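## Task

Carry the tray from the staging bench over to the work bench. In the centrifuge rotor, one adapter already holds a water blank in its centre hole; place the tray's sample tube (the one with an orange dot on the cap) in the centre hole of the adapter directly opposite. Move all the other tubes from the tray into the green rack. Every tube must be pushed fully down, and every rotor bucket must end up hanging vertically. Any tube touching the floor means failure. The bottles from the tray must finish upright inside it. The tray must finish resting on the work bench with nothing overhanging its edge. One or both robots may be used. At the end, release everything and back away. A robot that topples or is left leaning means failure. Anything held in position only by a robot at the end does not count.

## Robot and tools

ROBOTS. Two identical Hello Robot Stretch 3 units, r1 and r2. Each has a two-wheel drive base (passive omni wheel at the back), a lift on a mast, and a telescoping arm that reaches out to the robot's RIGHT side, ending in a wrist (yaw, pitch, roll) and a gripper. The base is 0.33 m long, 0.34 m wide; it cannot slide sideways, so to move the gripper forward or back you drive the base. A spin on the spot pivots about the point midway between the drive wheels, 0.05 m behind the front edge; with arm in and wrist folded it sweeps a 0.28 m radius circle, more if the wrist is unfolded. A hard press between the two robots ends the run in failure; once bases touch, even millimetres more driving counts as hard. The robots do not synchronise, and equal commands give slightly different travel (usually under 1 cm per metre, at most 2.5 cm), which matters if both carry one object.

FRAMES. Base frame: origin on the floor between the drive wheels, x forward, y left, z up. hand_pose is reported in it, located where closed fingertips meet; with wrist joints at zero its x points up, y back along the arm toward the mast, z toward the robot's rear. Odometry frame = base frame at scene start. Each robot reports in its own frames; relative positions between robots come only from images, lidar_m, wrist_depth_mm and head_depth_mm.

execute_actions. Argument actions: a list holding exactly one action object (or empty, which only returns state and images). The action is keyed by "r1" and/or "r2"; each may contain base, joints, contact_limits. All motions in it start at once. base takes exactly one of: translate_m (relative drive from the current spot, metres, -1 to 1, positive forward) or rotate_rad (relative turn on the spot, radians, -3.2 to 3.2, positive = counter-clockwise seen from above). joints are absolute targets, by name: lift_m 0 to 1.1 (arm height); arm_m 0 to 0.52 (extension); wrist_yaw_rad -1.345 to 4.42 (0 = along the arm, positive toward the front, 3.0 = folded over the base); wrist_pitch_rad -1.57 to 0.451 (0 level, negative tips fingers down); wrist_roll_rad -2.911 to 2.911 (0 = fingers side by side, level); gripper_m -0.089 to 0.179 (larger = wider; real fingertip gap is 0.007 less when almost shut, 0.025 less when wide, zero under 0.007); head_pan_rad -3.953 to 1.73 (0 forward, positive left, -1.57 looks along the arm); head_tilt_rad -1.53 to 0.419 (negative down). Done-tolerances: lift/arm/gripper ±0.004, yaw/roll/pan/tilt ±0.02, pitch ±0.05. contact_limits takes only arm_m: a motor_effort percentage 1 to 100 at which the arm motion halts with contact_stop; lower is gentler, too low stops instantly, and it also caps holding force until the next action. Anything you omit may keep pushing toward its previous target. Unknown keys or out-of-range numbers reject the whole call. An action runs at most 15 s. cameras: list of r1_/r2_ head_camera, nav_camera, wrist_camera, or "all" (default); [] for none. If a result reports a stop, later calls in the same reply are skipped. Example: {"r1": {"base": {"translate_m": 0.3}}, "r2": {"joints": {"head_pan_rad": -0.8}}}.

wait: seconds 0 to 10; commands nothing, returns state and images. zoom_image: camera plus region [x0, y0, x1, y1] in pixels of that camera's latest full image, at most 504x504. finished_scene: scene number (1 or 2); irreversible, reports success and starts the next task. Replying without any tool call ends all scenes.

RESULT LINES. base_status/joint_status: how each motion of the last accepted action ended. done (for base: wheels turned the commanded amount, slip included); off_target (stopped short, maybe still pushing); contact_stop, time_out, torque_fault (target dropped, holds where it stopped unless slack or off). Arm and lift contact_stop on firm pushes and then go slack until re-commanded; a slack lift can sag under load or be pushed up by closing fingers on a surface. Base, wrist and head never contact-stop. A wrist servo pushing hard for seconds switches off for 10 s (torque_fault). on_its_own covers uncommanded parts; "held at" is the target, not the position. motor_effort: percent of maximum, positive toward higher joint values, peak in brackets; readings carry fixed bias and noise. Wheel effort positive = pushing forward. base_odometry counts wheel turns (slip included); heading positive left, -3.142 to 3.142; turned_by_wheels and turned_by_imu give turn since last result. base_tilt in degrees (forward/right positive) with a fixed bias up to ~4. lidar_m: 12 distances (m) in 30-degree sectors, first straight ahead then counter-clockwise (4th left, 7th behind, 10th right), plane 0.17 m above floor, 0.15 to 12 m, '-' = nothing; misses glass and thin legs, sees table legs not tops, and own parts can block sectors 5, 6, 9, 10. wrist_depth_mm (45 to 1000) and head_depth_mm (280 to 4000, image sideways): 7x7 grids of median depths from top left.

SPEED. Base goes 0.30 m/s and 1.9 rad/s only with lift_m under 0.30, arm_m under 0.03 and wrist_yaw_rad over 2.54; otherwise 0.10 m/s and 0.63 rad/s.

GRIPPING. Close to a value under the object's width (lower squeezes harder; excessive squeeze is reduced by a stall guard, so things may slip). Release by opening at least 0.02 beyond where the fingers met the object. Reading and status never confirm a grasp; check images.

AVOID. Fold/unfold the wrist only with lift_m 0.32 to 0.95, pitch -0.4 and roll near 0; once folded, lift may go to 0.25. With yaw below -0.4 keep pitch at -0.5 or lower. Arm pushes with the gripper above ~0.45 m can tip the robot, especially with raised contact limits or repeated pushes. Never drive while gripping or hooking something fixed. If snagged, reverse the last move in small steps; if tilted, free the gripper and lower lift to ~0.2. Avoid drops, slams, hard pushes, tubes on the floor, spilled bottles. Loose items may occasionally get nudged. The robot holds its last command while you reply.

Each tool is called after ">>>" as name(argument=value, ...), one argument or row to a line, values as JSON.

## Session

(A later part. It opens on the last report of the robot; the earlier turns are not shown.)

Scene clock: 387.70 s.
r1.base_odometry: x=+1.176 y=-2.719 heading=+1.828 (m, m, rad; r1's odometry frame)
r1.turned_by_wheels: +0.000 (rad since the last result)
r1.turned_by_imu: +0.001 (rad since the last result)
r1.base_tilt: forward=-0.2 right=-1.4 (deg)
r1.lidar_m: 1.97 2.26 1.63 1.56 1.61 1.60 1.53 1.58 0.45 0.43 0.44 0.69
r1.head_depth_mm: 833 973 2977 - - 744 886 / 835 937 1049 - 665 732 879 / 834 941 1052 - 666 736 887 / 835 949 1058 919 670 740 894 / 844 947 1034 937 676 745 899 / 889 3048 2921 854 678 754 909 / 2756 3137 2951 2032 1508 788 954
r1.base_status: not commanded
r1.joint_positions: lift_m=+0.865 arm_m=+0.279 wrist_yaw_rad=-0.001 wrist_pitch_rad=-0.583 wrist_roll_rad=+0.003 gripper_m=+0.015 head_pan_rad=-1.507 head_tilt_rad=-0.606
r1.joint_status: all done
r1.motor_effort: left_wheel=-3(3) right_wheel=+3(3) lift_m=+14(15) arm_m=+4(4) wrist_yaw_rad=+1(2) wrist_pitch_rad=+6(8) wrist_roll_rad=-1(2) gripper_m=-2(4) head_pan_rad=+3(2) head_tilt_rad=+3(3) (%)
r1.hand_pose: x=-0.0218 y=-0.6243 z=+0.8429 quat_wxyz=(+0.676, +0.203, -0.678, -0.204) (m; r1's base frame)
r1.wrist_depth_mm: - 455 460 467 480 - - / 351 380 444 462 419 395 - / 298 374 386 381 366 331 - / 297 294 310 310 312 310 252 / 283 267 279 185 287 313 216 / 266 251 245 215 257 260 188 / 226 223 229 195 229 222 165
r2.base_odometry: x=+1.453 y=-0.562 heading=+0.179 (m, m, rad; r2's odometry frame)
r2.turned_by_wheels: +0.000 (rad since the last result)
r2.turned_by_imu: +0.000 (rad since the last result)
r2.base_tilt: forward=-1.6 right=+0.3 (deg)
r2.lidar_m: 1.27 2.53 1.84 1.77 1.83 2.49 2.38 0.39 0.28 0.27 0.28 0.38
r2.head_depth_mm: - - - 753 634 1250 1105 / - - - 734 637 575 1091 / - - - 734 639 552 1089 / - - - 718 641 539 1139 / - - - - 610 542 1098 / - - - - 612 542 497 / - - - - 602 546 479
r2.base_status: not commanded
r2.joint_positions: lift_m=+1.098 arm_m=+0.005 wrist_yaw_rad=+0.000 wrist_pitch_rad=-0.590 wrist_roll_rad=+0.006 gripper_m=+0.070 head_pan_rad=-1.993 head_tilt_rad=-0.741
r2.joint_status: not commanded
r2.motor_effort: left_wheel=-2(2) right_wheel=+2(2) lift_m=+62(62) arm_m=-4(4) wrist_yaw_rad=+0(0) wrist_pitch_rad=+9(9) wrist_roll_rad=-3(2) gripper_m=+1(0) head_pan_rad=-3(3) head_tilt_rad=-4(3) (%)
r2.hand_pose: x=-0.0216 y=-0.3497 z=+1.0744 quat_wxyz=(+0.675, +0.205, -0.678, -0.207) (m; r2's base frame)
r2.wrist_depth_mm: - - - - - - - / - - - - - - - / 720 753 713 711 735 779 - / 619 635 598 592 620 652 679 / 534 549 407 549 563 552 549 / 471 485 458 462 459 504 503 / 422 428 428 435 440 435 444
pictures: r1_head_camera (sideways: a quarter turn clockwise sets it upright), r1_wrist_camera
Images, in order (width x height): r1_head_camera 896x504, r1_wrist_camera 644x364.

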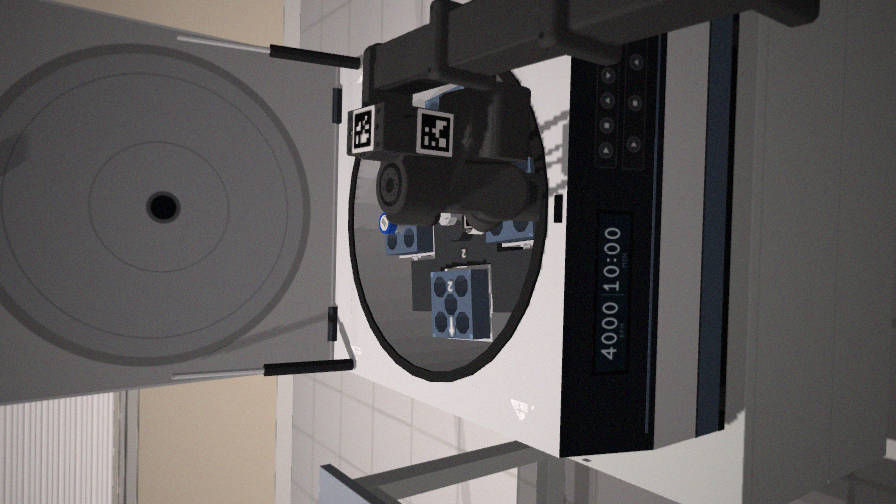

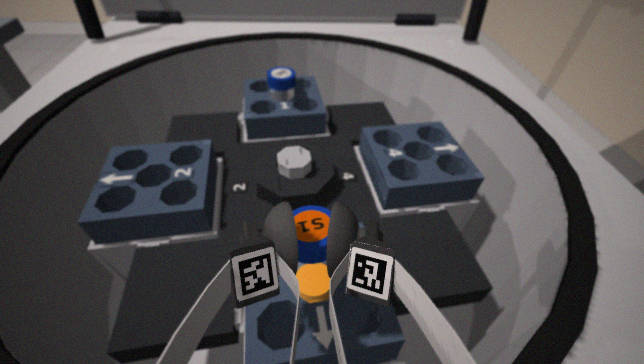

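>>> execute_actions(
  actions=[
    {"r1":{"joints":{"gripper_m":0.055}}},
  ],
  cameras=[],
)

>>> execute_actions(
  actions=[
    {"r1":{"joints":{"lift_m":0.96,"arm_m":0.24}}},
  ],
  cameras=["r1_wrist_camera","r1_head_camera"],
)

Scene clock: 392.43 s.
r1.base_odometry: x=+1.176 y=-2.719 heading=+1.828 (m, m, rad; r1's odometry frame)
r1.turned_by_wheels: +0.000 (rad since the last result)
r1.turned_by_imu: +0.001 (rad since the last result)
r1.base_tilt: forward=-0.2 right=-1.4 (deg)
r1.lidar_m: 1.98 2.27 1.63 1.56 1.61 1.60 1.54 1.59 0.45 0.43 0.44 0.68
r1.head_depth_mm: 832 970 2964 - - 749 882 / 836 937 1044 - 668 732 874 / 837 941 1056 - 669 741 887 / 841 942 1052 929 676 742 890 / 843 951 1042 932 675 746 904 / 887 3055 2916 859 677 757 908 / 2813 3081 2945 2041 1514 786 957
r1.base_status: not commanded
r1.joint_positions: lift_m=+0.865 arm_m=+0.279 wrist_yaw_rad=-0.001 wrist_pitch_rad=-0.583 wrist_roll_rad=+0.003 gripper_m=+0.055 head_pan_rad=-1.507 head_tilt_rad=-0.606
r1.joint_status: all done
r1.motor_effort: left_wheel=-3(3) right_wheel=+3(3) lift_m=+14(14) arm_m=+3(3) wrist_yaw_rad=+1(1) wrist_pitch_rad=+6(7) wrist_roll_rad=-1(1) gripper_m=+0(80) head_pan_rad=+2(3) head_tilt_rad=+2(3) (%)
r1.hand_pose: x=-0.0218 y=-0.6243 z=+0.8428 quat_wxyz=(+0.676, +0.203, -0.678, -0.204) (m; r1's base frame)
r1.wrist_depth_mm: - 455 466 474 480 - - / 352 381 450 466 424 397 - / 297 374 390 381 366 330 - / 296 293 314 311 314 311 252 / 285 268 276 263 291 314 215 / 268 255 218 208 244 260 187 / 227 227 228 196 328 196 165
r2.base_odometry: x=+1.453 y=-0.562 heading=+0.179 (m, m, rad; r2's odometry frame)
r2.turned_by_wheels: +0.000 (rad since the last result)
r2.turned_by_imu: +0.000 (rad since the last result)
r2.base_tilt: forward=-1.5 right=+0.3 (deg)
r2.lidar_m: 1.27 2.53 1.84 1.77 1.83 2.49 2.39 0.39 0.28 0.27 0.28 0.38
r2.head_depth_mm: - - - 753 634 1248 1108 / - - - 736 638 576 1089 / - - - 736 639 551 1094 / - - - 717 642 539 1137 / - - - - 612 541 1099 / - - - - 613 543 496 / - - - - 604 545 479
r2.base_status: not commanded
r2.joint_positions: lift_m=+1.098 arm_m=+0.005 wrist_yaw_rad=+0.000 wrist_pitch_rad=-0.590 wrist_roll_rad=+0.006 gripper_m=+0.070 head_pan_rad=-1.993 head_tilt_rad=-0.741
r2.joint_status: not commanded
r2.motor_effort: left_wheel=-2(2) right_wheel=+2(1) lift_m=+62(62) arm_m=-4(4) wrist_yaw_rad=-2(0) wrist_pitch_rad=+9(9) wrist_roll_rad=-3(3) gripper_m=+0(0) head_pan_rad=-4(3) head_tilt_rad=-3(2) (%)
r2.hand_pose: x=-0.0216 y=-0.3497 z=+1.0744 quat_wxyz=(+0.675, +0.205, -0.678, -0.207) (m; r2's base frame)
r2.wrist_depth_mm: - - - - - - - / - - - - - - - / 731 749 714 711 720 792 - / 618 631 594 587 613 664 670 / 532 541 410 550 568 546 541 / 473 474 461 464 462 498 501 / 422 428 428 433 439 437 448
pictures: none
No camera images: the call's "cameras" was empty. Leave "cameras" out to get every camera's image.

Scene clock: 394.13 s.
r1.base_odometry: x=+1.176 y=-2.719 heading=+1.828 (m, m, rad; r1's odometry frame)
r1.turned_by_wheels: +0.000 (rad since the last result)
r1.turned_by_imu: +0.000 (rad since the last result)
r1.base_tilt: forward=-0.3 right=-1.3 (deg)
r1.lidar_m: 1.98 2.26 1.63 1.56 1.61 1.60 1.53 1.58 0.45 0.43 0.44 0.69
r1.head_depth_mm: 832 970 - 801 669 729 868 / 834 927 - 865 668 731 876 / 837 940 - - 671 735 884 / 841 943 1053 899 673 743 896 / 844 945 1041 935 677 745 899 / 887 2951 2912 851 681 753 911 / 2736 3105 2963 2052 1520 792 957
r1.base_status: not commanded
r1.joint_positions: lift_m=+0.960 arm_m=+0.240 wrist_yaw_rad=-0.001 wrist_pitch_rad=-0.583 wrist_roll_rad=+0.003 gripper_m=+0.055 head_pan_rad=-1.507 head_tilt_rad=-0.606
r1.joint_status: all done
r1.motor_effort: left_wheel=-3(3) right_wheel=+3(3) lift_m=+22(23) arm_m=-3(4) wrist_yaw_rad=+1(1) wrist_pitch_rad=+7(7) wrist_roll_rad=-1(1) gripper_m=+0(0) head_pan_rad=+2(3) head_tilt_rad=+3(2) (%)
r1.hand_pose: x=-0.0218 y=-0.5860 z=+0.9373 quat_wxyz=(+0.676, +0.203, -0.678, -0.204) (m; r1's base frame)
r1.wrist_depth_mm: - 508 519 533 538 - - / - 551 553 565 576 - - / 759 458 528 544 504 - - / - 420 462 456 449 412 - / 319 376 385 397 443 342 - / 275 379 331 311 355 289 - / 246 268 323 299 428 257 259
r2.base_odometry: x=+1.453 y=-0.562 heading=+0.179 (m, m, rad; r2's odometry frame)
r2.turned_by_wheels: +0.000 (rad since the last result)
r2.turned_by_imu: +0.000 (rad since the last result)
r2.base_tilt: forward=-1.6 right=+0.3 (deg)
r2.lidar_m: 1.27 2.53 1.84 1.76 1.83 2.49 2.39 0.39 0.28 0.27 0.28 0.38
r2.head_depth_mm: - - - 756 633 1250 1107 / - - - 733 635 575 1085 / - - - 735 638 550 1089 / - - - 718 641 540 1137 / - - - - 611 540 1097 / - - - - 612 543 497 / - - - - 603 545 478
r2.base_status: not commanded
r2.joint_positions: lift_m=+1.098 arm_m=+0.005 wrist_yaw_rad=+0.000 wrist_pitch_rad=-0.590 wrist_roll_rad=+0.006 gripper_m=+0.070 head_pan_rad=-1.993 head_tilt_rad=-0.741
r2.joint_status: not commanded
r2.motor_effort: left_wheel=-2(3) right_wheel=+2(2) lift_m=+63(63) arm_m=-4(4) wrist_yaw_rad=+0(1) wrist_pitch_rad=+10(9) wrist_roll_rad=-3(2) gripper_m=+0(0) head_pan_rad=-4(4) head_tilt_rad=-4(4) (%)
r2.hand_pose: x=-0.0216 y=-0.3497 z=+1.0744 quat_wxyz=(+0.675, +0.205, -0.678, -0.207) (m; r2's base frame)
r2.wrist_depth_mm: - - - - - - - / - - - - - - - / 731 748 730 713 739 782 - / 614 628 596 593 622 659 669 / 539 554 406 552 571 549 542 / 470 476 458 466 464 496 500 / 421 427 429 429 439 445 449
pictures: r1_head_camera (sideways: a quarter turn clockwise sets it upright), r1_wrist_camera
Images, in order (width x height): r1_head_camera 896x504, r1_wrist_camera 644x364.

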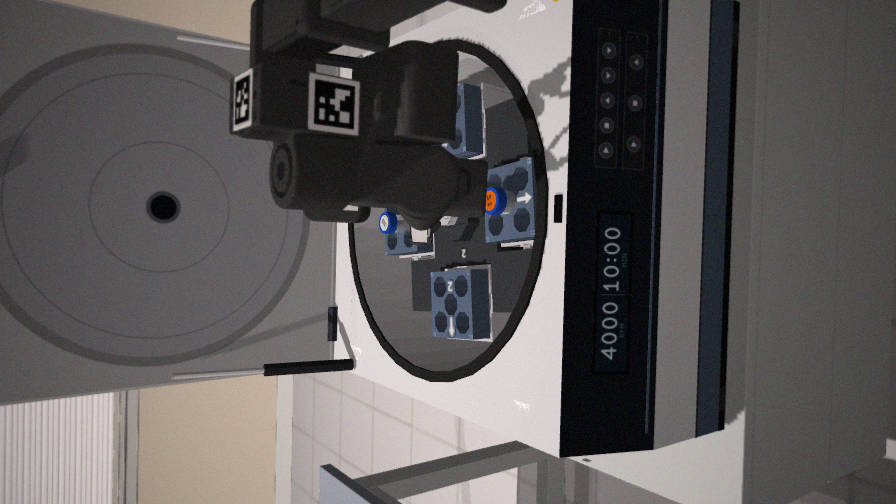

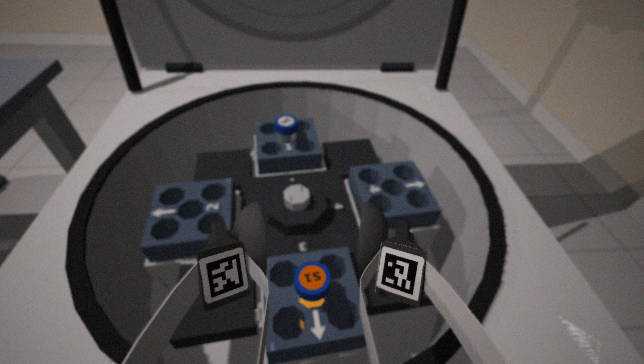

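>>> execute_actions(
  actions=[
    {"r1":{"joints":{"gripper_m":0.0,"arm_m":0.279}}},
  ],
  cameras=[],
)

>>> execute_actions(
  actions=[
    {"r1":{"joints":{"lift_m":0.87}}},
  ],
  cameras=["r1_wrist_camera"],
)

>>> execute_actions(
  actions=[
    {"r1":{"joints":{"lift_m":0.845}}},
  ],
  cameras=["r1_wrist_camera"],
)

Scene clock: 401.07 s.
r1.base_odometry: x=+1.176 y=-2.719 heading=+1.828 (m, m, rad; r1's odometry frame)
r1.turned_by_wheels: +0.000 (rad since the last result)
r1.turned_by_imu: +0.001 (rad since the last result)
r1.base_tilt: forward=-0.3 right=-1.4 (deg)
r1.lidar_m: 1.98 2.26 1.63 1.56 1.61 1.60 1.54 1.59 0.45 0.43 0.44 0.68
r1.head_depth_mm: 830 954 - 830 668 727 865 / 834 923 - 893 666 733 879 / 836 942 - 862 671 737 884 / 838 945 1052 920 672 742 894 / 842 949 1040 928 674 747 900 / 889 3042 2956 853 678 753 911 / 2822 3087 2941 2023 1517 787 951
r1.base_status: not commanded
r1.joint_positions: lift_m=+0.960 arm_m=+0.279 wrist_yaw_rad=-0.001 wrist_pitch_rad=-0.583 wrist_roll_rad=+0.003 gripper_m=+0.000 head_pan_rad=-1.507 head_tilt_rad=-0.606
r1.joint_status: all done
r1.motor_effort: left_wheel=-3(3) right_wheel=+3(3) lift_m=+22(22) arm_m=+4(4) wrist_yaw_rad=+1(1) wrist_pitch_rad=+6(6) wrist_roll_rad=-1(1) gripper_m=-2(79) head_pan_rad=+3(3) head_tilt_rad=+3(3) (%)
r1.hand_pose: x=-0.0218 y=-0.6242 z=+0.9373 quat_wxyz=(+0.676, +0.203, -0.678, -0.204) (m; r1's base frame)
r1.wrist_depth_mm: - 470 480 489 504 - - / - 518 529 539 549 - - / 732 451 501 537 483 - - / - 416 452 452 451 407 - / 323 377 385 - 384 349 - / 282 344 338 322 371 304 - / 247 344 307 287 328 260 259
r2.base_odometry: x=+1.453 y=-0.562 heading=+0.179 (m, m, rad; r2's odometry frame)
r2.turned_by_wheels: +0.000 (rad since the last result)
r2.turned_by_imu: +0.000 (rad since the last result)
r2.base_tilt: forward=-1.5 right=+0.3 (deg)
r2.lidar_m: 1.28 2.54 1.83 1.77 1.83 2.48 2.39 0.39 0.28 0.27 0.28 0.38
r2.head_depth_mm: - - - 753 634 1247 1108 / - - - 735 637 576 1091 / - - - 736 639 552 1088 / - - - 717 641 540 1137 / - - - - 613 541 1098 / - - - - 612 543 497 / - - - - 603 545 479
r2.base_status: not commanded
r2.joint_positions: lift_m=+1.098 arm_m=+0.005 wrist_yaw_rad=+0.000 wrist_pitch_rad=-0.590 wrist_roll_rad=+0.006 gripper_m=+0.070 head_pan_rad=-1.993 head_tilt_rad=-0.741
r2.joint_status: not commanded
r2.motor_effort: left_wheel=-2(2) right_wheel=+1(2) lift_m=+63(63) arm_m=-4(4) wrist_yaw_rad=+0(1) wrist_pitch_rad=+9(10) wrist_roll_rad=-2(3) gripper_m=+0(0) head_pan_rad=-3(4) head_tilt_rad=-3(3) (%)
r2.hand_pose: x=-0.0216 y=-0.3497 z=+1.0744 quat_wxyz=(+0.675, +0.205, -0.678, -0.207) (m; r2's base frame)
r2.wrist_depth_mm: - - - - - - - / - - - - - - - / 730 757 730 708 722 796 - / 625 627 594 590 613 661 681 / 541 546 402 545 571 552 538 / 477 477 460 461 465 500 499 / 421 430 434 432 438 444 444
pictures: none
No camera images: the call's "cameras" was empty. Leave "cameras" out to get every camera's image.

Scene clock: 402.73 s.
r1.base_odometry: x=+1.176 y=-2.719 heading=+1.828 (m, m, rad; r1's odometry frame)
r1.turned_by_wheels: +0.000 (rad since the last result)
r1.turned_by_imu: +0.000 (rad since the last result)
r1.base_tilt: forward=-0.3 right=-1.3 (deg)
r1.lidar_m: 1.98 2.26 1.63 1.56 1.61 1.60 1.53 1.59 0.45 0.43 0.44 0.68
r1.head_depth_mm: 835 968 2989 - - 739 870 / 835 937 1055 - 669 732 875 / 835 943 1059 - 669 738 885 / 841 946 1055 917 673 744 891 / 847 949 1040 936 675 748 898 / 890 3040 2922 854 676 755 911 / 2811 3088 2901 2048 1508 784 947
r1.base_status: not commanded
r1.joint_positions: lift_m=+0.870 arm_m=+0.279 wrist_yaw_rad=-0.001 wrist_pitch_rad=-0.583 wrist_roll_rad=+0.003 gripper_m=+0.000 head_pan_rad=-1.507 head_tilt_rad=-0.606
r1.joint_status: all done
r1.motor_effort: left_wheel=-3(3) right_wheel=+3(3) lift_m=+14(19) arm_m=+3(3) wrist_yaw_rad=+1(1) wrist_pitch_rad=+7(6) wrist_roll_rad=-1(2) gripper_m=-1(1) head_pan_rad=+3(2) head_tilt_rad=+2(3) (%)
r1.hand_pose: x=-0.0218 y=-0.6242 z=+0.8478 quat_wxyz=(+0.676, +0.203, -0.678, -0.204) (m; r1's base frame)
r1.wrist_depth_mm: - 454 466 474 485 - - / 507 386 448 470 427 406 - / 300 378 393 392 364 335 - / 297 299 323 314 323 315 260 / 285 271 285 - 295 317 222 / 267 261 250 212 261 265 192 / 226 227 231 206 231 225 170
r2.base_odometry: x=+1.453 y=-0.562 heading=+0.179 (m, m, rad; r2's odometry frame)
r2.turned_by_wheels: +0.000 (rad since the last result)
r2.turned_by_imu: +0.000 (rad since the last result)
r2.base_tilt: forward=-1.5 right=+0.3 (deg)
r2.lidar_m: 1.27 2.53 1.83 1.77 1.83 2.49 2.39 0.39 0.28 0.27 0.28 0.38
r2.head_depth_mm: - - - 753 634 1248 1109 / - - - 733 637 575 1086 / - - - 735 637 551 1090 / - - - 717 641 540 1133 / - - - - 612 541 1094 / - - - - 614 544 498 / - - - - 602 545 478
r2.base_status: not commanded
r2.joint_positions: lift_m=+1.098 arm_m=+0.005 wrist_yaw_rad=+0.000 wrist_pitch_rad=-0.590 wrist_roll_rad=+0.006 gripper_m=+0.070 head_pan_rad=-1.993 head_tilt_rad=-0.741
r2.joint_status: not commanded
r2.motor_effort: left_wheel=-3(2) right_wheel=+2(2) lift_m=+62(62) arm_m=-4(4) wrist_yaw_rad=+0(0) wrist_pitch_rad=+9(9) wrist_roll_rad=-3(3) gripper_m=+0(0) head_pan_rad=-3(3) head_tilt_rad=-3(2) (%)
r2.hand_pose: x=-0.0216 y=-0.3497 z=+1.0744 quat_wxyz=(+0.675, +0.205, -0.678, -0.207) (m; r2's base frame)
r2.wrist_depth_mm: - - - - - - - / - - - - - - - / 728 748 718 700 728 787 - / 614 618 593 574 617 652 667 / 539 539 404 554 575 546 539 / 473 477 453 461 471 502 501 / 420 425 431 437 438 447 444
pictures: r1_wrist_camera
Images, in order (width x height): r1_wrist_camera 644x364.

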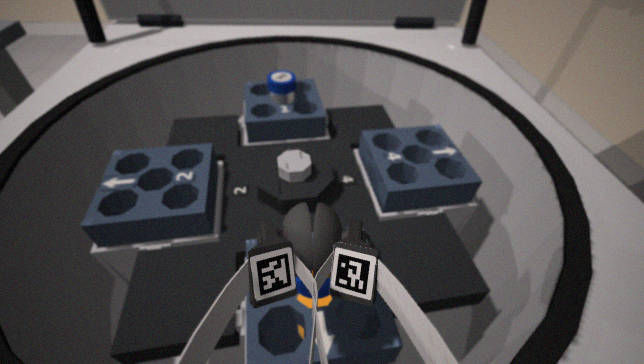

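Scene clock: 403.80 s.
r1.base_odometry: x=+1.176 y=-2.719 heading=+1.828 (m, m, rad; r1's odometry frame)
r1.turned_by_wheels: +0.000 (rad since the last result)
r1.turned_by_imu: +0.000 (rad since the last result)
r1.base_tilt: forward=-0.2 right=-1.5 (deg)
r1.lidar_m: 1.98 2.26 1.63 1.56 1.61 1.60 1.54 1.59 0.45 0.43 0.44 0.69
r1.head_depth_mm: 834 970 2820 2337 - 751 869 / 837 938 1046 - 667 732 880 / 836 944 1058 - 667 735 882 / 840 943 1055 932 671 740 896 / 846 946 1040 935 674 746 900 / 890 3041 2917 857 678 751 909 / 2748 3105 2931 2042 1521 789 952
r1.base_status: not commanded
r1.joint_positions: lift_m=+0.845 arm_m=+0.279 wrist_yaw_rad=-0.001 wrist_pitch_rad=-0.577 wrist_roll_rad=+0.003 gripper_m=+0.000 head_pan_rad=-1.507 head_tilt_rad=-0.606
r1.joint_status: all done
r1.motor_effort: left_wheel=-3(3) right_wheel=+3(3) lift_m=+12(16) arm_m=+4(3) wrist_yaw_rad=+1(1) wrist_pitch_rad=+3(7) wrist_roll_rad=-1(1) gripper_m=-1(3) head_pan_rad=+3(3) head_tilt_rad=+3(2) (%)
r1.hand_pose: x=-0.0218 y=-0.6252 z=+0.8241 quat_wxyz=(+0.677, +0.201, -0.679, -0.202) (m; r1's base frame)
r1.wrist_depth_mm: - 418 435 453 451 - - / 316 370 426 430 423 356 - / 296 346 354 367 337 317 284 / 282 267 286 289 291 306 227 / 272 257 258 - 266 291 198 / 268 224 226 194 238 245 167 / 229 209 205 179 196 230 146
r2.base_odometry: x=+1.453 y=-0.562 heading=+0.179 (m, m, rad; r2's odometry frame)
r2.turned_by_wheels: +0.000 (rad since the last result)
r2.turned_by_imu: +0.000 (rad since the last result)
r2.base_tilt: forward=-1.5 right=+0.2 (deg)
r2.lidar_m: 1.27 2.54 1.84 1.76 1.83 2.48 2.39 0.38 0.28 0.27 0.28 0.38
r2.head_depth_mm: - - - 751 634 1251 1107 / - - - 733 636 577 1087 / - - - 736 638 550 1088 / - - - 719 642 539 1134 / - - - - 610 541 1099 / - - - - 612 543 497 / - - - - 602 545 479
r2.base_status: not commanded
r2.joint_positions: lift_m=+1.098 arm_m=+0.005 wrist_yaw_rad=+0.000 wrist_pitch_rad=-0.590 wrist_roll_rad=+0.006 gripper_m=+0.070 head_pan_rad=-1.993 head_tilt_rad=-0.741
r2.joint_status: not commanded
r2.motor_effort: left_wheel=-2(2) right_wheel=+2(2) lift_m=+62(63) arm_m=-4(4) wrist_yaw_rad=+0(1) wrist_pitch_rad=+9(9) wrist_roll_rad=-2(3) gripper_m=+0(0) head_pan_rad=-4(3) head_tilt_rad=-3(3) (%)
r2.hand_pose: x=-0.0216 y=-0.3497 z=+1.0744 quat_wxyz=(+0.675, +0.205, -0.678, -0.207) (m; r2's base frame)
r2.wrist_depth_mm: - - - - - - - / - - - - - - - / 724 744 713 718 714 791 - / 626 631 598 589 611 654 668 / 532 545 404 548 569 547 545 / 471 477 464 462 467 500 500 / 422 425 428 436 436 442 442
pictures: r1_wrist_camera
Images, in order (width x height): r1_wrist_camera 644x364.

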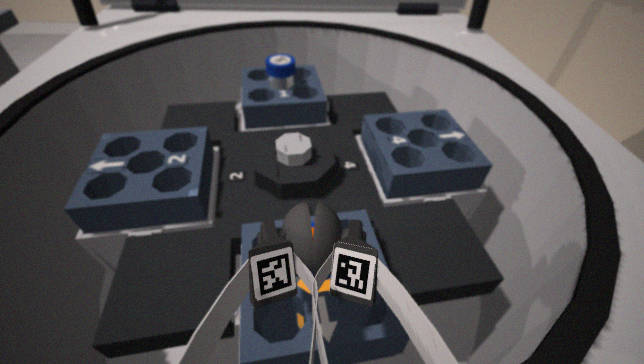

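>>> execute_actions(
  actions=[
    {"r1":{"joints":{"lift_m":1.0}}},
  ],
  cameras=[],
)

>>> execute_actions(
  actions=[
    {"r1":{"joints":{"arm_m":0.0,"lift_m":1.08,"head_tilt_rad":-0.75}}},
  ],
  cameras=["r1_head_camera"],
)

>>> zoom_image(
  camera="r1_head_camera",
  region=[230,100,510,340],
)

Scene clock: 416.47 s.
r1.base_odometry: x=+1.176 y=-2.719 heading=+1.828 (m, m, rad; r1's odometry frame)
r1.turned_by_wheels: +0.000 (rad since the last result)
r1.turned_by_imu: +0.001 (rad since the last result)
r1.base_tilt: forward=-0.2 right=-1.4 (deg)
r1.lidar_m: 1.97 2.26 1.63 1.56 1.61 1.60 1.54 1.58 0.45 0.43 0.44 0.68
r1.head_depth_mm: 835 906 2780 867 668 725 870 / 833 - - 929 669 731 874 / 835 911 - 882 670 737 884 / 841 943 1057 928 673 741 892 / 844 948 1048 937 674 747 903 / 884 3021 2920 857 677 752 909 / 2758 3049 2895 2042 1516 789 960
r1.base_status: not commanded
r1.joint_positions: lift_m=+1.000 arm_m=+0.279 wrist_yaw_rad=-0.001 wrist_pitch_rad=-0.581 wrist_roll_rad=+0.003 gripper_m=+0.000 head_pan_rad=-1.507 head_tilt_rad=-0.606
r1.joint_status: all done
r1.motor_effort: left_wheel=-3(3) right_wheel=+3(3) lift_m=+22(22) arm_m=+3(4) wrist_yaw_rad=+1(1) wrist_pitch_rad=+6(5) wrist_roll_rad=-2(1) gripper_m=-3(1) head_pan_rad=+2(3) head_tilt_rad=+3(3) (%)
r1.hand_pose: x=-0.0218 y=-0.6246 z=+0.9777 quat_wxyz=(+0.677, +0.202, -0.678, -0.204) (m; r1's base frame)
r1.wrist_depth_mm: - 462 483 494 501 - - / - 535 544 561 562 - - / 714 529 537 564 538 - - / - 447 516 510 497 - - / - 409 435 - 448 412 - / 326 374 372 356 440 343 - / 283 376 346 322 361 297 -
r2.base_odometry: x=+1.453 y=-0.562 heading=+0.179 (m, m, rad; r2's odometry frame)
r2.turned_by_wheels: +0.000 (rad since the last result)
r2.turned_by_imu: +0.000 (rad since the last result)
r2.base_tilt: forward=-1.5 right=+0.2 (deg)
r2.lidar_m: 1.27 2.53 1.83 1.77 1.83 2.48 2.38 0.39 0.28 0.27 0.28 0.38
r2.head_depth_mm: - - - 755 633 1252 1106 / - - - 733 636 576 1091 / - - - 736 637 551 1090 / - - - 718 640 540 1142 / - - - - 611 543 1094 / - - - - 612 543 497 / - - - - 604 545 479
r2.base_status: not commanded
r2.joint_positions: lift_m=+1.098 arm_m=+0.005 wrist_yaw_rad=+0.000 wrist_pitch_rad=-0.590 wrist_roll_rad=+0.006 gripper_m=+0.070 head_pan_rad=-1.993 head_tilt_rad=-0.741
r2.joint_status: not commanded
r2.motor_effort: left_wheel=-2(3) right_wheel=+1(2) lift_m=+62(63) arm_m=-4(4) wrist_yaw_rad=+1(1) wrist_pitch_rad=+9(9) wrist_roll_rad=-3(2) gripper_m=+0(0) head_pan_rad=-3(3) head_tilt_rad=-3(4) (%)
r2.hand_pose: x=-0.0216 y=-0.3497 z=+1.0744 quat_wxyz=(+0.675, +0.205, -0.678, -0.207) (m; r2's base frame)
r2.wrist_depth_mm: - - - - - - - / - - - - - - - / 735 735 722 709 721 786 - / 615 624 594 586 622 651 669 / 534 543 410 552 573 549 546 / 477 480 457 467 464 494 502 / 423 428 433 435 434 441 448
pictures: none
No camera images: the call's "cameras" was empty. Leave "cameras" out to get every camera's image.

Scene clock: 419.73 s.
r1.base_odometry: x=+1.176 y=-2.719 heading=+1.828 (m, m, rad; r1's odometry frame)
r1.turned_by_wheels: +0.000 (rad since the last result)
r1.turned_by_imu: +0.001 (rad since the last result)
r1.base_tilt: forward=-0.2 right=-1.4 (deg)
r1.lidar_m: 1.98 2.27 1.63 1.56 1.61 1.60 1.53 1.58 0.45 0.43 0.44 0.69
r1.head_depth_mm: - - - - - 885 1116 / - - - - - 911 1122 / 861 - 969 - 775 899 1113 / 860 995 969 685 725 911 1141 / 863 994 961 695 729 915 1135 / 2653 2970 960 693 733 923 1128 / 2837 3134 2214 1719 855 977 1131
r1.base_status: not commanded
r1.joint_positions: lift_m=+1.080 arm_m=+0.000 wrist_yaw_rad=-0.001 wrist_pitch_rad=-0.581 wrist_roll_rad=+0.002 gripper_m=+0.000 head_pan_rad=-1.507 head_tilt_rad=-0.741
r1.joint_status: all done
r1.motor_effort: left_wheel=-3(3) right_wheel=+3(3) lift_m=+22(23) arm_m=-3(2) wrist_yaw_rad=+1(1) wrist_pitch_rad=+6(6) wrist_roll_rad=-2(1) gripper_m=-2(2) head_pan_rad=+3(2) head_tilt_rad=-6(19) (%)
r1.hand_pose: x=-0.0217 y=-0.3462 z=+1.0576 quat_wxyz=(+0.677, +0.202, -0.678, -0.204) (m; r1's base frame)
r1.wrist_depth_mm: - - 737 773 - - - / 882 - 804 828 - - - / 738 - 739 756 760 - - / 718 - 635 640 586 - - / - 477 470 - 479 - - / - 463 465 503 502 - - / - 580 569 590 608 - -
r2.base_odometry: x=+1.453 y=-0.562 heading=+0.179 (m, m, rad; r2's odometry frame)
r2.turned_by_wheels: +0.000 (rad since the last result)
r2.turned_by_imu: +0.000 (rad since the last result)
r2.base_tilt: forward=-1.5 right=+0.2 (deg)
r2.lidar_m: 1.27 2.53 1.84 1.77 1.83 2.48 2.39 0.39 0.28 0.27 0.28 0.38
r2.head_depth_mm: - - - 755 633 1250 1103 / - - - 736 634 576 1092 / - - - 735 637 551 1089 / - - - 717 641 539 1136 / - - - - 612 541 1098 / - - - - 612 544 497 / - - - - 605 544 479
r2.base_status: not commanded
r2.joint_positions: lift_m=+1.098 arm_m=+0.005 wrist_yaw_rad=+0.000 wrist_pitch_rad=-0.590 wrist_roll_rad=+0.006 gripper_m=+0.070 head_pan_rad=-1.993 head_tilt_rad=-0.741
r2.joint_status: not commanded
r2.motor_effort: left_wheel=-2(3) right_wheel=+2(2) lift_m=+62(62) arm_m=-4(4) wrist_yaw_rad=+0(2) wrist_pitch_rad=+10(9) wrist_roll_rad=-3(3) gripper_m=+0(0) head_pan_rad=-3(4) head_tilt_rad=-2(4) (%)
r2.hand_pose: x=-0.0216 y=-0.3497 z=+1.0744 quat_wxyz=(+0.675, +0.205, -0.678, -0.207) (m; r2's base frame)
r2.wrist_depth_mm: - - - - - - - / - - - - - - - / 739 750 726 711 733 794 - / 624 623 594 599 615 652 663 / 538 543 408 557 570 556 538 / 472 472 466 463 464 502 502 / 421 425 428 431 438 447 447
pictures: r1_head_camera (sideways: a quarter turn clockwise sets it upright)
Images, in order (width x height): r1_head_camera 896x504.

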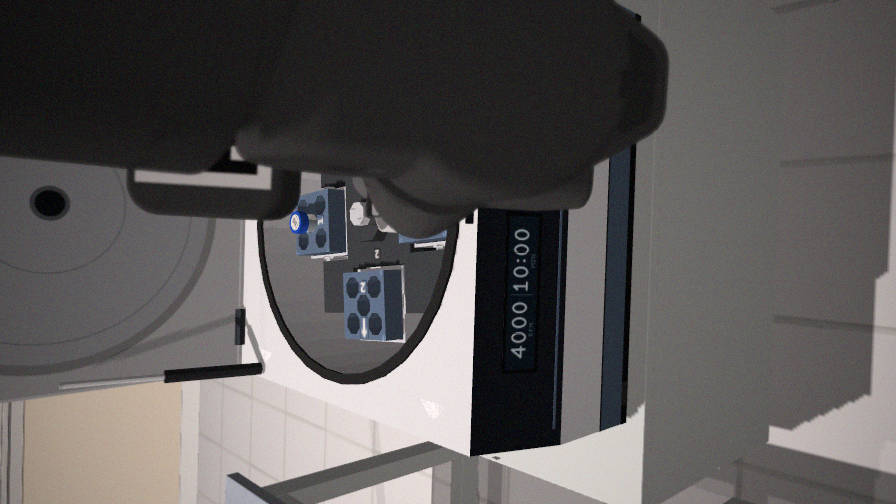

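Region (230, 100, 510, 340) of r1_head_camera's 896x504 image, scaled by 1.800, with more detail than that image has; it fills the top 432 rows of this view, and the rest is white.

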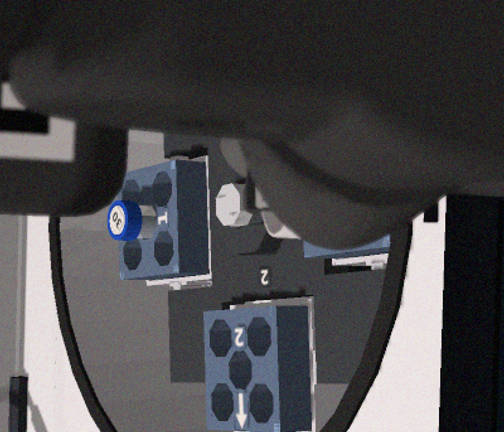

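Drive forward 0.3 as part of the trip and look back.

>>> execute_actions(
  actions=[
    {"r1":{"base":{"translate_m":0.3},"joints":{"head_pan_rad":-1.95,"head_tilt_rad":-0.65,"gripper_m":0.06,"wrist_pitch_rad":-0.59}}},
  ],
  cameras=["r1_head_camera"],
)

>>> zoom_image(
  camera="r1_head_camera",
  region=[250,60,650,400],
)

Scene clock: 431.40 s.
r1.base_odometry: x=+1.100 y=-2.429 heading=+1.828 (m, m, rad; r1's odometry frame)
r1.turned_by_wheels: +0.000 (rad since the last result)
r1.turned_by_imu: +0.002 (rad since the last result)
r1.base_tilt: forward=-0.3 right=-1.5 (deg)
r1.lidar_m: 1.68 2.27 1.64 1.57 1.62 1.91 1.83 0.62 0.44 0.42 0.50 1.53
r1.head_depth_mm: - - - - 927 1174 1166 / - - - - - 1029 1169 / - - - - - 917 1150 / - - - - - 827 1099 / - - - - - 813 987 / - - - - - 761 923 / - - - - - 1330 1172
r1.base_status: done
r1.joint_positions: lift_m=+1.080 arm_m=+0.000 wrist_yaw_rad=-0.001 wrist_pitch_rad=-0.600 wrist_roll_rad=+0.002 gripper_m=+0.060 head_pan_rad=-1.943 head_tilt_rad=-0.656
r1.joint_status: all done
r1.motor_effort: left_wheel=-3(4) right_wheel=+2(6) lift_m=+22(22) arm_m=-3(3) wrist_yaw_rad=+1(0) wrist_pitch_rad=+5(5) wrist_roll_rad=-1(1) gripper_m=+0(80) head_pan_rad=-4(22) head_tilt_rad=+2(12) (%)
r1.hand_pose: x=-0.0217 y=-0.3432 z=+1.0539 quat_wxyz=(+0.675, +0.209, -0.676, -0.210) (m; r1's base frame)
r1.wrist_depth_mm: - - - 776 788 798 - / 866 862 - 816 838 863 - / 695 703 - 852 761 734 - / 582 590 - 581 633 650 569 / 507 515 - 497 486 488 501 / 445 454 - 526 517 523 538 / - - - 611 622 639 663
r2.base_odometry: x=+1.453 y=-0.562 heading=+0.179 (m, m, rad; r2's odometry frame)
r2.turned_by_wheels: +0.000 (rad since the last result)
r2.turned_by_imu: +0.000 (rad since the last result)
r2.base_tilt: forward=-1.5 right=+0.2 (deg)
r2.lidar_m: 1.27 2.53 1.84 1.77 1.83 2.49 2.39 0.39 0.28 0.27 0.28 0.38
r2.head_depth_mm: - - - 755 633 1250 1105 / - - - 735 635 576 1087 / - - - 736 638 551 1088 / - - - 719 642 539 1135 / - - - - 612 540 1098 / - - - - 613 543 497 / - - - - 603 544 480
r2.base_status: not commanded
r2.joint_positions: lift_m=+1.098 arm_m=+0.005 wrist_yaw_rad=+0.000 wrist_pitch_rad=-0.590 wrist_roll_rad=+0.006 gripper_m=+0.070 head_pan_rad=-1.993 head_tilt_rad=-0.741
r2.joint_status: not commanded
r2.motor_effort: left_wheel=-2(2) right_wheel=+2(2) lift_m=+62(62) arm_m=-4(4) wrist_yaw_rad=-1(0) wrist_pitch_rad=+10(9) wrist_roll_rad=-2(2) gripper_m=+0(0) head_pan_rad=-3(4) head_tilt_rad=-3(4) (%)
r2.hand_pose: x=-0.0216 y=-0.3497 z=+1.0744 quat_wxyz=(+0.675, +0.205, -0.678, -0.207) (m; r2's base frame)
r2.wrist_depth_mm: - - - - - - - / - - - - - - - / 723 742 719 714 722 790 - / 629 632 584 586 610 664 674 / 535 543 407 551 570 557 535 / 479 478 460 462 471 491 504 / 425 427 430 431 440 441 446
pictures: r1_head_camera (sideways: a quarter turn clockwise sets it upright)
Images, in order (width x height): r1_head_camera 896x504.

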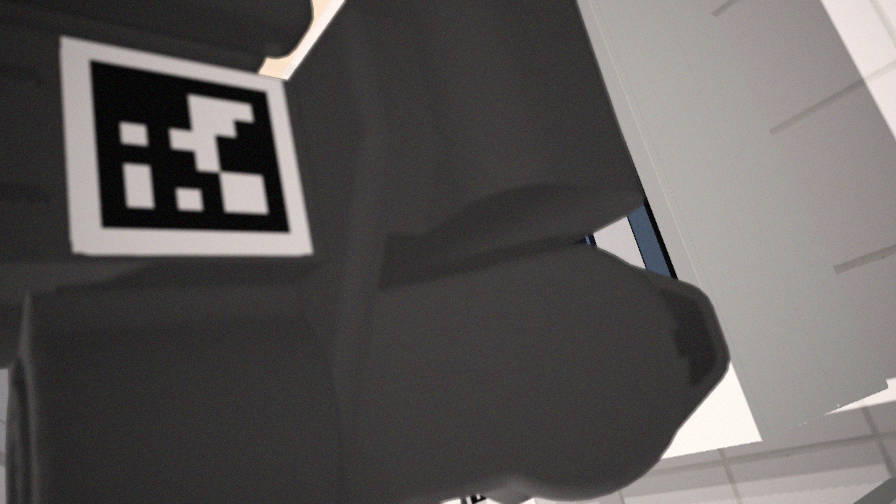

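Region (250, 60, 650, 400) of r1_head_camera's 896x504 image, scaled by 1.260, with more detail than that image has; it fills the top 428 rows of this view, and the rest is white.

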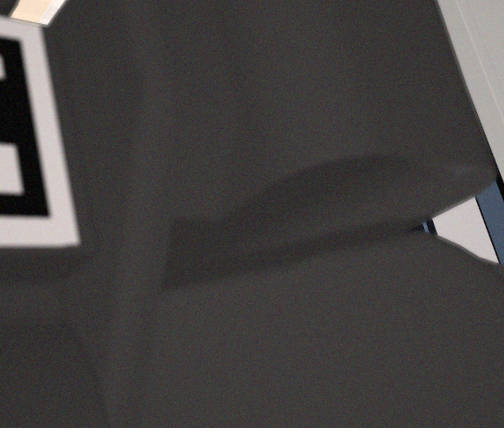

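>>> execute_actions(
  actions=[
    {"r1":{"joints":{"lift_m":0.75}}},
  ],
  cameras=["r1_head_camera"],
)

>>> zoom_image(
  camera="r1_head_camera",
  region=[200,60,600,400],
)

Scene clock: 439.20 s.
r1.base_odometry: x=+1.100 y=-2.429 heading=+1.828 (m, m, rad; r1's odometry frame)
r1.turned_by_wheels: +0.000 (rad since the last result)
r1.turned_by_imu: +0.002 (rad since the last result)
r1.base_tilt: forward=-0.2 right=-1.4 (deg)
r1.lidar_m: 1.69 2.26 1.63 1.57 1.62 1.91 1.83 0.62 0.44 0.42 0.50 1.53
r1.head_depth_mm: 2389 2541 2628 809 903 1170 1170 / 2745 2953 2822 775 830 1028 - / 969 1101 1096 826 760 893 - / 922 1042 1102 866 718 827 - / 885 991 1076 857 681 769 - / 849 954 1019 825 868 799 972 / 814 902 2418 1181 1033 1296 1170
r1.base_status: not commanded
r1.joint_positions: lift_m=+0.750 arm_m=+0.000 wrist_yaw_rad=-0.001 wrist_pitch_rad=-0.601 wrist_roll_rad=+0.002 gripper_m=+0.060 head_pan_rad=-1.943 head_tilt_rad=-0.656
r1.joint_status: all done
r1.motor_effort: left_wheel=-3(3) right_wheel=+2(3) lift_m=+14(21) arm_m=-3(3) wrist_yaw_rad=+0(1) wrist_pitch_rad=+6(5) wrist_roll_rad=-2(2) gripper_m=+0(0) head_pan_rad=-2(2) head_tilt_rad=+2(2) (%)
r1.hand_pose: x=-0.0217 y=-0.3430 z=+0.7242 quat_wxyz=(+0.675, +0.209, -0.676, -0.210) (m; r1's base frame)
r1.wrist_depth_mm: 277 - - 385 228 234 240 / 315 - - 408 246 250 255 / 315 - - 425 264 270 276 / 310 - - 410 306 317 328 / 348 998 - 366 364 374 385 / 893 460 406 395 443 438 465 / 806 787 790 541 585 623 661
r2.base_odometry: x=+1.453 y=-0.562 heading=+0.179 (m, m, rad; r2's odometry frame)
r2.turned_by_wheels: +0.000 (rad since the last result)
r2.turned_by_imu: +0.000 (rad since the last result)
r2.base_tilt: forward=-1.5 right=+0.2 (deg)
r2.lidar_m: 1.27 2.54 1.84 1.77 1.83 2.48 2.39 0.38 0.28 0.27 0.28 0.38
r2.head_depth_mm: - - - 755 633 1249 1105 / - - - 734 635 576 1089 / - - - 736 639 551 1089 / - - - 718 640 540 1136 / - - - - 611 541 1098 / - - - - 613 542 497 / - - - - 603 545 479
r2.base_status: not commanded
r2.joint_positions: lift_m=+1.098 arm_m=+0.005 wrist_yaw_rad=+0.000 wrist_pitch_rad=-0.590 wrist_roll_rad=+0.006 gripper_m=+0.070 head_pan_rad=-1.993 head_tilt_rad=-0.741
r2.joint_status: not commanded
r2.motor_effort: left_wheel=-2(2) right_wheel=+2(2) lift_m=+63(63) arm_m=-4(4) wrist_yaw_rad=+1(0) wrist_pitch_rad=+9(9) wrist_roll_rad=-2(2) gripper_m=+1(1) head_pan_rad=-3(3) head_tilt_rad=-3(3) (%)
r2.hand_pose: x=-0.0216 y=-0.3497 z=+1.0744 quat_wxyz=(+0.675, +0.205, -0.678, -0.207) (m; r2's base frame)
r2.wrist_depth_mm: - - - - - - - / - - - - - - - / 736 751 731 713 740 800 - / 635 631 585 587 613 660 666 / 536 549 403 556 577 550 536 / 472 475 455 464 460 494 498 / 425 430 431 430 436 440 443
pictures: r1_head_camera (sideways: a quarter turn clockwise sets it upright)
Images, in order (width x height): r1_head_camera 896x504.

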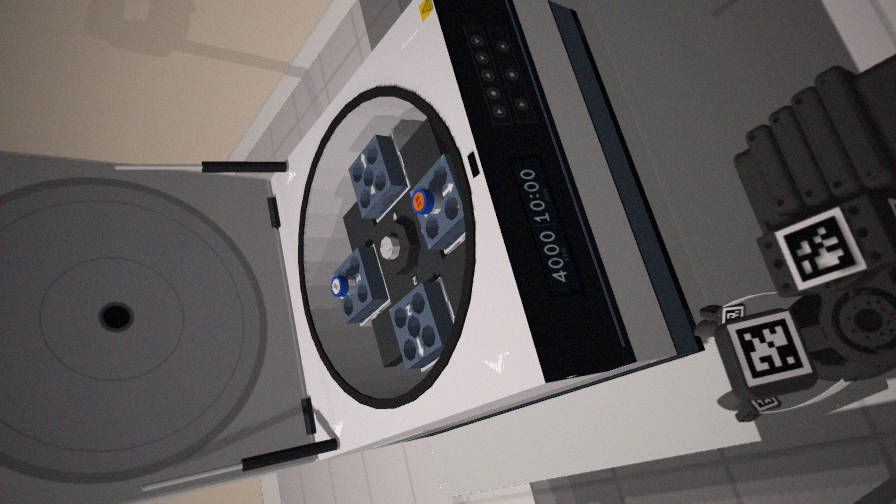

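Region (200, 60, 600, 400) of r1_head_camera's 896x504 image, scaled by 1.260, with more detail than that image has; it fills the top 428 rows of this view, and the rest is white.

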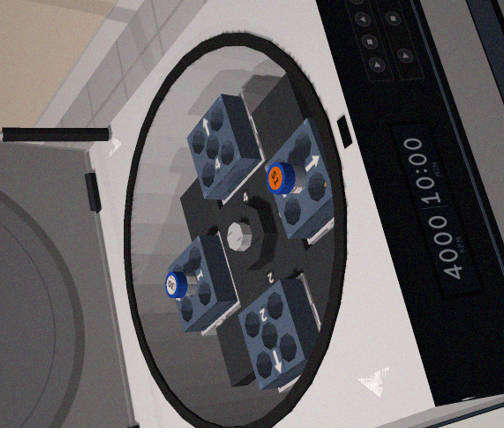

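>>> execute_actions(
  actions=[
    {"r1":{"base":{"translate_m":1.0},"joints":{"lift_m":1.1,"head_pan_rad":-1.3,"head_tilt_rad":-0.75}}},
  ],
  cameras=[],
)

>>> execute_actions(
  actions=[
    {"r1":{"joints":{"arm_m":0.3}}},
  ],
  cameras=["r1_head_camera","r1_wrist_camera"],
)

Scene clock: 459.80 s.
r1.base_odometry: x=+0.846 y=-1.462 heading=+1.828 (m, m, rad; r1's odometry frame)
r1.turned_by_wheels: +0.000 (rad since the last result)
r1.turned_by_imu: +0.004 (rad since the last result)
r1.base_tilt: forward=-0.2 right=-1.4 (deg)
r1.lidar_m: 2.44 2.30 1.66 1.59 1.63 2.22 1.71 0.87 1.13 1.08 1.12 0.77
r1.head_depth_mm: 2610 - 1020 - 614 1310 1137 / 2603 2983 895 697 660 1320 1136 / 2788 3032 943 717 677 1315 1134 / 2860 3102 855 716 678 1314 1137 / 2911 3182 970 731 1422 1310 1132 / 3000 3248 934 759 1462 1302 1137 / 3039 3341 930 758 1498 1311 1128
r1.base_status: done
r1.joint_positions: lift_m=+1.100 arm_m=+0.000 wrist_yaw_rad=-0.001 wrist_pitch_rad=-0.601 wrist_roll_rad=+0.002 gripper_m=+0.060 head_pan_rad=-1.307 head_tilt_rad=-0.741
r1.joint_status: all done
r1.motor_effort: left_wheel=-3(4) right_wheel=+3(6) lift_m=+22(24) arm_m=-3(3) wrist_yaw_rad=+1(1) wrist_pitch_rad=+5(6) wrist_roll_rad=-1(2) gripper_m=+0(1) head_pan_rad=+3(28) head_tilt_rad=-6(15) (%)
r1.hand_pose: x=-0.0217 y=-0.3430 z=+1.0736 quat_wxyz=(+0.675, +0.209, -0.676, -0.210) (m; r1's base frame)
r1.wrist_depth_mm: - - - - - - - / 904 914 916 905 952 970 - / 654 729 641 707 765 776 802 / 604 468 619 626 645 648 667 / 525 511 496 524 567 559 565 / 468 472 461 478 465 488 499 / 434 434 - - - - 852
r2.base_odometry: x=+1.453 y=-0.562 heading=+0.179 (m, m, rad; r2's odometry frame)
r2.turned_by_wheels: +0.000 (rad since the last result)
r2.turned_by_imu: +0.000 (rad since the last result)
r2.base_tilt: forward=-1.5 right=+0.3 (deg)
r2.lidar_m: 1.27 2.53 1.84 1.76 1.83 2.49 2.39 0.39 0.28 0.27 0.28 0.38
r2.head_depth_mm: - - - 752 634 1248 1108 / - - - 736 635 575 1088 / - - - 735 640 551 1090 / - - - 717 641 538 1137 / - - - - 612 541 1100 / - - - - 612 543 497 / - - - - 604 545 479
r2.base_status: not commanded
r2.joint_positions: lift_m=+1.098 arm_m=+0.005 wrist_yaw_rad=+0.000 wrist_pitch_rad=-0.590 wrist_roll_rad=+0.006 gripper_m=+0.070 head_pan_rad=-1.993 head_tilt_rad=-0.741
r2.joint_status: not commanded
r2.motor_effort: left_wheel=-2(2) right_wheel=+2(2) lift_m=+62(62) arm_m=-4(4) wrist_yaw_rad=+0(0) wrist_pitch_rad=+9(9) wrist_roll_rad=-2(3) gripper_m=+0(0) head_pan_rad=-3(3) head_tilt_rad=-3(3) (%)
r2.hand_pose: x=-0.0216 y=-0.3497 z=+1.0744 quat_wxyz=(+0.675, +0.205, -0.678, -0.207) (m; r2's base frame)
r2.wrist_depth_mm: - - - - - - - / - - - - - - - / 742 741 726 705 716 777 - / 616 618 591 582 611 643 665 / 538 540 406 550 564 544 542 / 469 478 459 464 463 495 505 / 421 428 430 438 439 441 445
pictures: none
No camera images: the call's "cameras" was empty. Leave "cameras" out to get every camera's image.

Scene clock: 463.23 s.
r1.base_odometry: x=+0.846 y=-1.462 heading=+1.828 (m, m, rad; r1's odometry frame)
r1.turned_by_wheels: +0.000 (rad since the last result)
r1.turned_by_imu: +0.001 (rad since the last result)
r1.base_tilt: forward=-0.2 right=-1.4 (deg)
r1.lidar_m: 2.44 2.29 1.65 1.58 1.64 2.21 1.71 0.86 1.14 1.08 1.12 0.77
r1.head_depth_mm: 2619 2993 945 743 643 1310 1144 / 2588 2934 860 703 661 1304 1133 / 2776 3060 933 717 679 1314 1139 / 2814 3154 846 716 679 1318 1135 / 2937 3200 969 731 1427 1305 1132 / 2981 3222 933 758 1451 1301 1134 / 3108 3311 927 755 1506 1315 1136
r1.base_status: not commanded
r1.joint_positions: lift_m=+1.100 arm_m=+0.300 wrist_yaw_rad=-0.001 wrist_pitch_rad=-0.601 wrist_roll_rad=+0.002 gripper_m=+0.060 head_pan_rad=-1.307 head_tilt_rad=-0.741
r1.joint_status: all done
r1.motor_effort: left_wheel=-3(3) right_wheel=+2(2) lift_m=+22(22) arm_m=+3(5) wrist_yaw_rad=+1(1) wrist_pitch_rad=+6(6) wrist_roll_rad=-1(1) gripper_m=+0(1) head_pan_rad=+1(1) head_tilt_rad=-5(4) (%)
r1.hand_pose: x=-0.0217 y=-0.6422 z=+1.0736 quat_wxyz=(+0.675, +0.209, -0.676, -0.210) (m; r1's base frame)
r1.wrist_depth_mm: - - - - - - - / - - - - - - - / 717 733 737 752 766 787 801 / 607 613 584 462 645 643 656 / 526 514 541 524 565 558 563 / 466 375 428 436 463 485 494 / 406 400 404 411 428 434 440
r2.base_odometry: x=+1.453 y=-0.562 heading=+0.179 (m, m, rad; r2's odometry frame)
r2.turned_by_wheels: +0.000 (rad since the last result)
r2.turned_by_imu: +0.000 (rad since the last result)
r2.base_tilt: forward=-1.5 right=+0.3 (deg)
r2.lidar_m: 1.27 2.53 1.84 1.77 1.82 2.49 2.38 0.39 0.28 0.27 0.28 0.38
r2.head_depth_mm: - - - 752 633 1245 1106 / - - - 737 635 576 1093 / - - - 736 639 552 1091 / - - - 720 640 540 1136 / - - - - 612 542 1097 / - - - - 613 543 497 / - - - - 603 545 479
r2.base_status: not commanded
r2.joint_positions: lift_m=+1.098 arm_m=+0.005 wrist_yaw_rad=+0.000 wrist_pitch_rad=-0.590 wrist_roll_rad=+0.006 gripper_m=+0.070 head_pan_rad=-1.993 head_tilt_rad=-0.741
r2.joint_status: not commanded
r2.motor_effort: left_wheel=-2(2) right_wheel=+2(1) lift_m=+62(62) arm_m=-4(4) wrist_yaw_rad=+1(0) wrist_pitch_rad=+9(9) wrist_roll_rad=-3(2) gripper_m=+0(0) head_pan_rad=-3(3) head_tilt_rad=-3(3) (%)
r2.hand_pose: x=-0.0216 y=-0.3497 z=+1.0744 quat_wxyz=(+0.675, +0.205, -0.678, -0.207) (m; r2's base frame)
r2.wrist_depth_mm: - - - - - - - / - - - - - - - / 738 746 723 708 726 767 - / 625 622 589 588 610 658 670 / 535 546 409 557 571 553 536 / 470 475 457 459 467 492 505 / 423 430 431 434 438 443 443
pictures: r1_head_camera (sideways: a quarter turn clockwise sets it upright), r1_wrist_camera
Images, in order (width x height): r1_head_camera 896x504, r1_wrist_camera 644x364.

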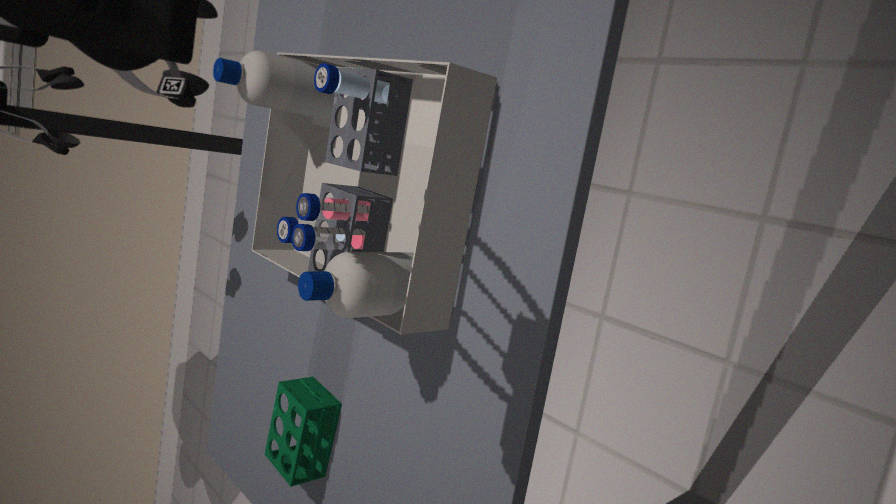

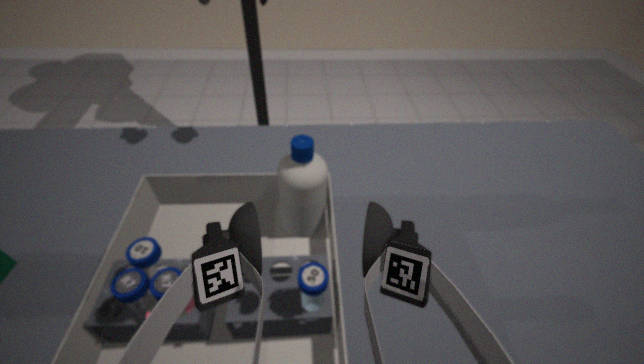

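>>> execute_actions(
  actions=[
    {"r1":{"joints":{"arm_m":0.35,"lift_m":0.99,"wrist_pitch_rad":-0.59}}},
  ],
  cameras=["r1_head_camera","r1_wrist_camera"],
)

Scene clock: 469.20 s.
r1.base_odometry: x=+0.846 y=-1.462 heading=+1.828 (m, m, rad; r1's odometry frame)
r1.turned_by_wheels: +0.000 (rad since the last result)
r1.turned_by_imu: +0.001 (rad since the last result)
r1.base_tilt: forward=-0.2 right=-1.5 (deg)
r1.lidar_m: 2.45 2.29 1.66 1.59 1.64 2.21 1.71 0.86 1.13 1.08 1.12 0.77
r1.head_depth_mm: 2578 - 941 745 646 1316 1136 / 2591 2987 863 704 661 1313 1131 / 2738 3013 931 716 679 1310 1136 / 2852 3128 847 721 677 1315 1134 / 2926 3100 972 730 1427 1312 1132 / 3004 3288 927 763 1457 1301 1135 / 3074 3281 931 757 1500 1293 1134
r1.base_status: not commanded
r1.joint_positions: lift_m=+0.990 arm_m=+0.350 wrist_yaw_rad=-0.001 wrist_pitch_rad=-0.601 wrist_roll_rad=+0.002 gripper_m=+0.060 head_pan_rad=-1.307 head_tilt_rad=-0.741
r1.joint_status: all done
r1.motor_effort: left_wheel=-3(3) right_wheel=+3(2) lift_m=+14(21) arm_m=+4(5) wrist_yaw_rad=+1(1) wrist_pitch_rad=+6(6) wrist_roll_rad=-1(1) gripper_m=+0(0) head_pan_rad=+3(3) head_tilt_rad=-5(4) (%)
r1.hand_pose: x=-0.0217 y=-0.6922 z=+0.9641 quat_wxyz=(+0.675, +0.209, -0.676, -0.210) (m; r1's base frame)
r1.wrist_depth_mm: - - - - - - - / - - - - - - - / 541 546 555 336 579 585 597 / 442 435 450 385 483 489 493 / 296 397 408 404 424 421 424 / 226 258 310 286 350 366 372 / 276 272 287 289 324 328 330
r2.base_odometry: x=+1.453 y=-0.562 heading=+0.179 (m, m, rad; r2's odometry frame)
r2.turned_by_wheels: +0.000 (rad since the last result)
r2.turned_by_imu: +0.000 (rad since the last result)
r2.base_tilt: forward=-1.6 right=+0.3 (deg)
r2.lidar_m: 1.27 2.54 1.84 1.77 1.83 2.49 2.38 0.39 0.28 0.27 0.28 0.38
r2.head_depth_mm: - - - 754 635 1252 1108 / - - - 736 635 576 1088 / - - - 736 639 549 1093 / - - - 717 643 540 1129 / - - - - 611 541 1095 / - - - - 612 542 498 / - - - - 602 545 479
r2.base_status: not commanded
r2.joint_positions: lift_m=+1.098 arm_m=+0.005 wrist_yaw_rad=+0.000 wrist_pitch_rad=-0.590 wrist_roll_rad=+0.006 gripper_m=+0.070 head_pan_rad=-1.993 head_tilt_rad=-0.741
r2.joint_status: not commanded
r2.motor_effort: left_wheel=-2(2) right_wheel=+2(2) lift_m=+62(62) arm_m=-4(4) wrist_yaw_rad=+0(1) wrist_pitch_rad=+9(9) wrist_roll_rad=-3(2) gripper_m=+0(0) head_pan_rad=-3(3) head_tilt_rad=-3(2) (%)
r2.hand_pose: x=-0.0216 y=-0.3497 z=+1.0744 quat_wxyz=(+0.675, +0.205, -0.678, -0.207) (m; r2's base frame)
r2.wrist_depth_mm: - - - - - - - / - - - - - - - / 737 737 720 704 721 779 - / 624 631 595 588 616 657 674 / 542 540 403 551 567 554 541 / 473 475 461 462 462 498 499 / 425 430 430 429 437 440 444
pictures: r1_head_camera (sideways: a quarter turn clockwise sets it upright), r1_wrist_camera
Images, in order (width x height): r1_head_camera 896x504, r1_wrist_camera 644x364.

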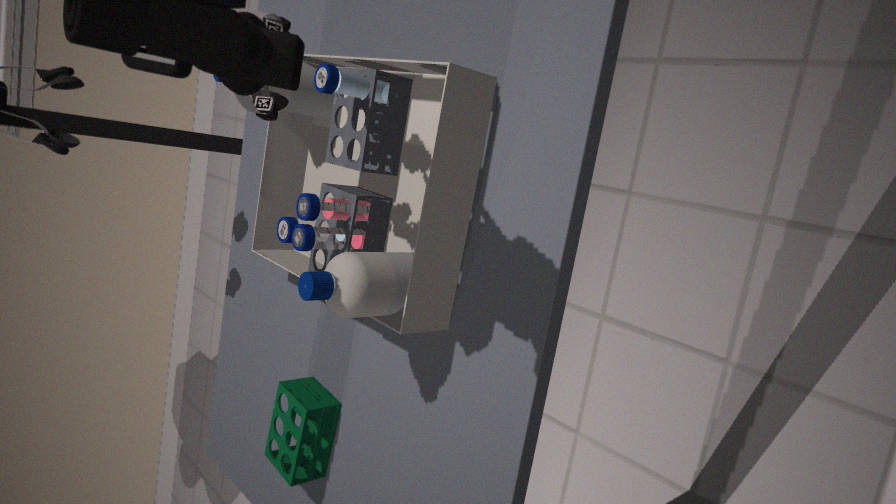

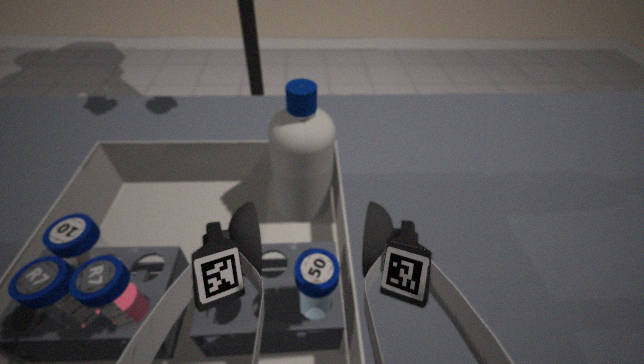

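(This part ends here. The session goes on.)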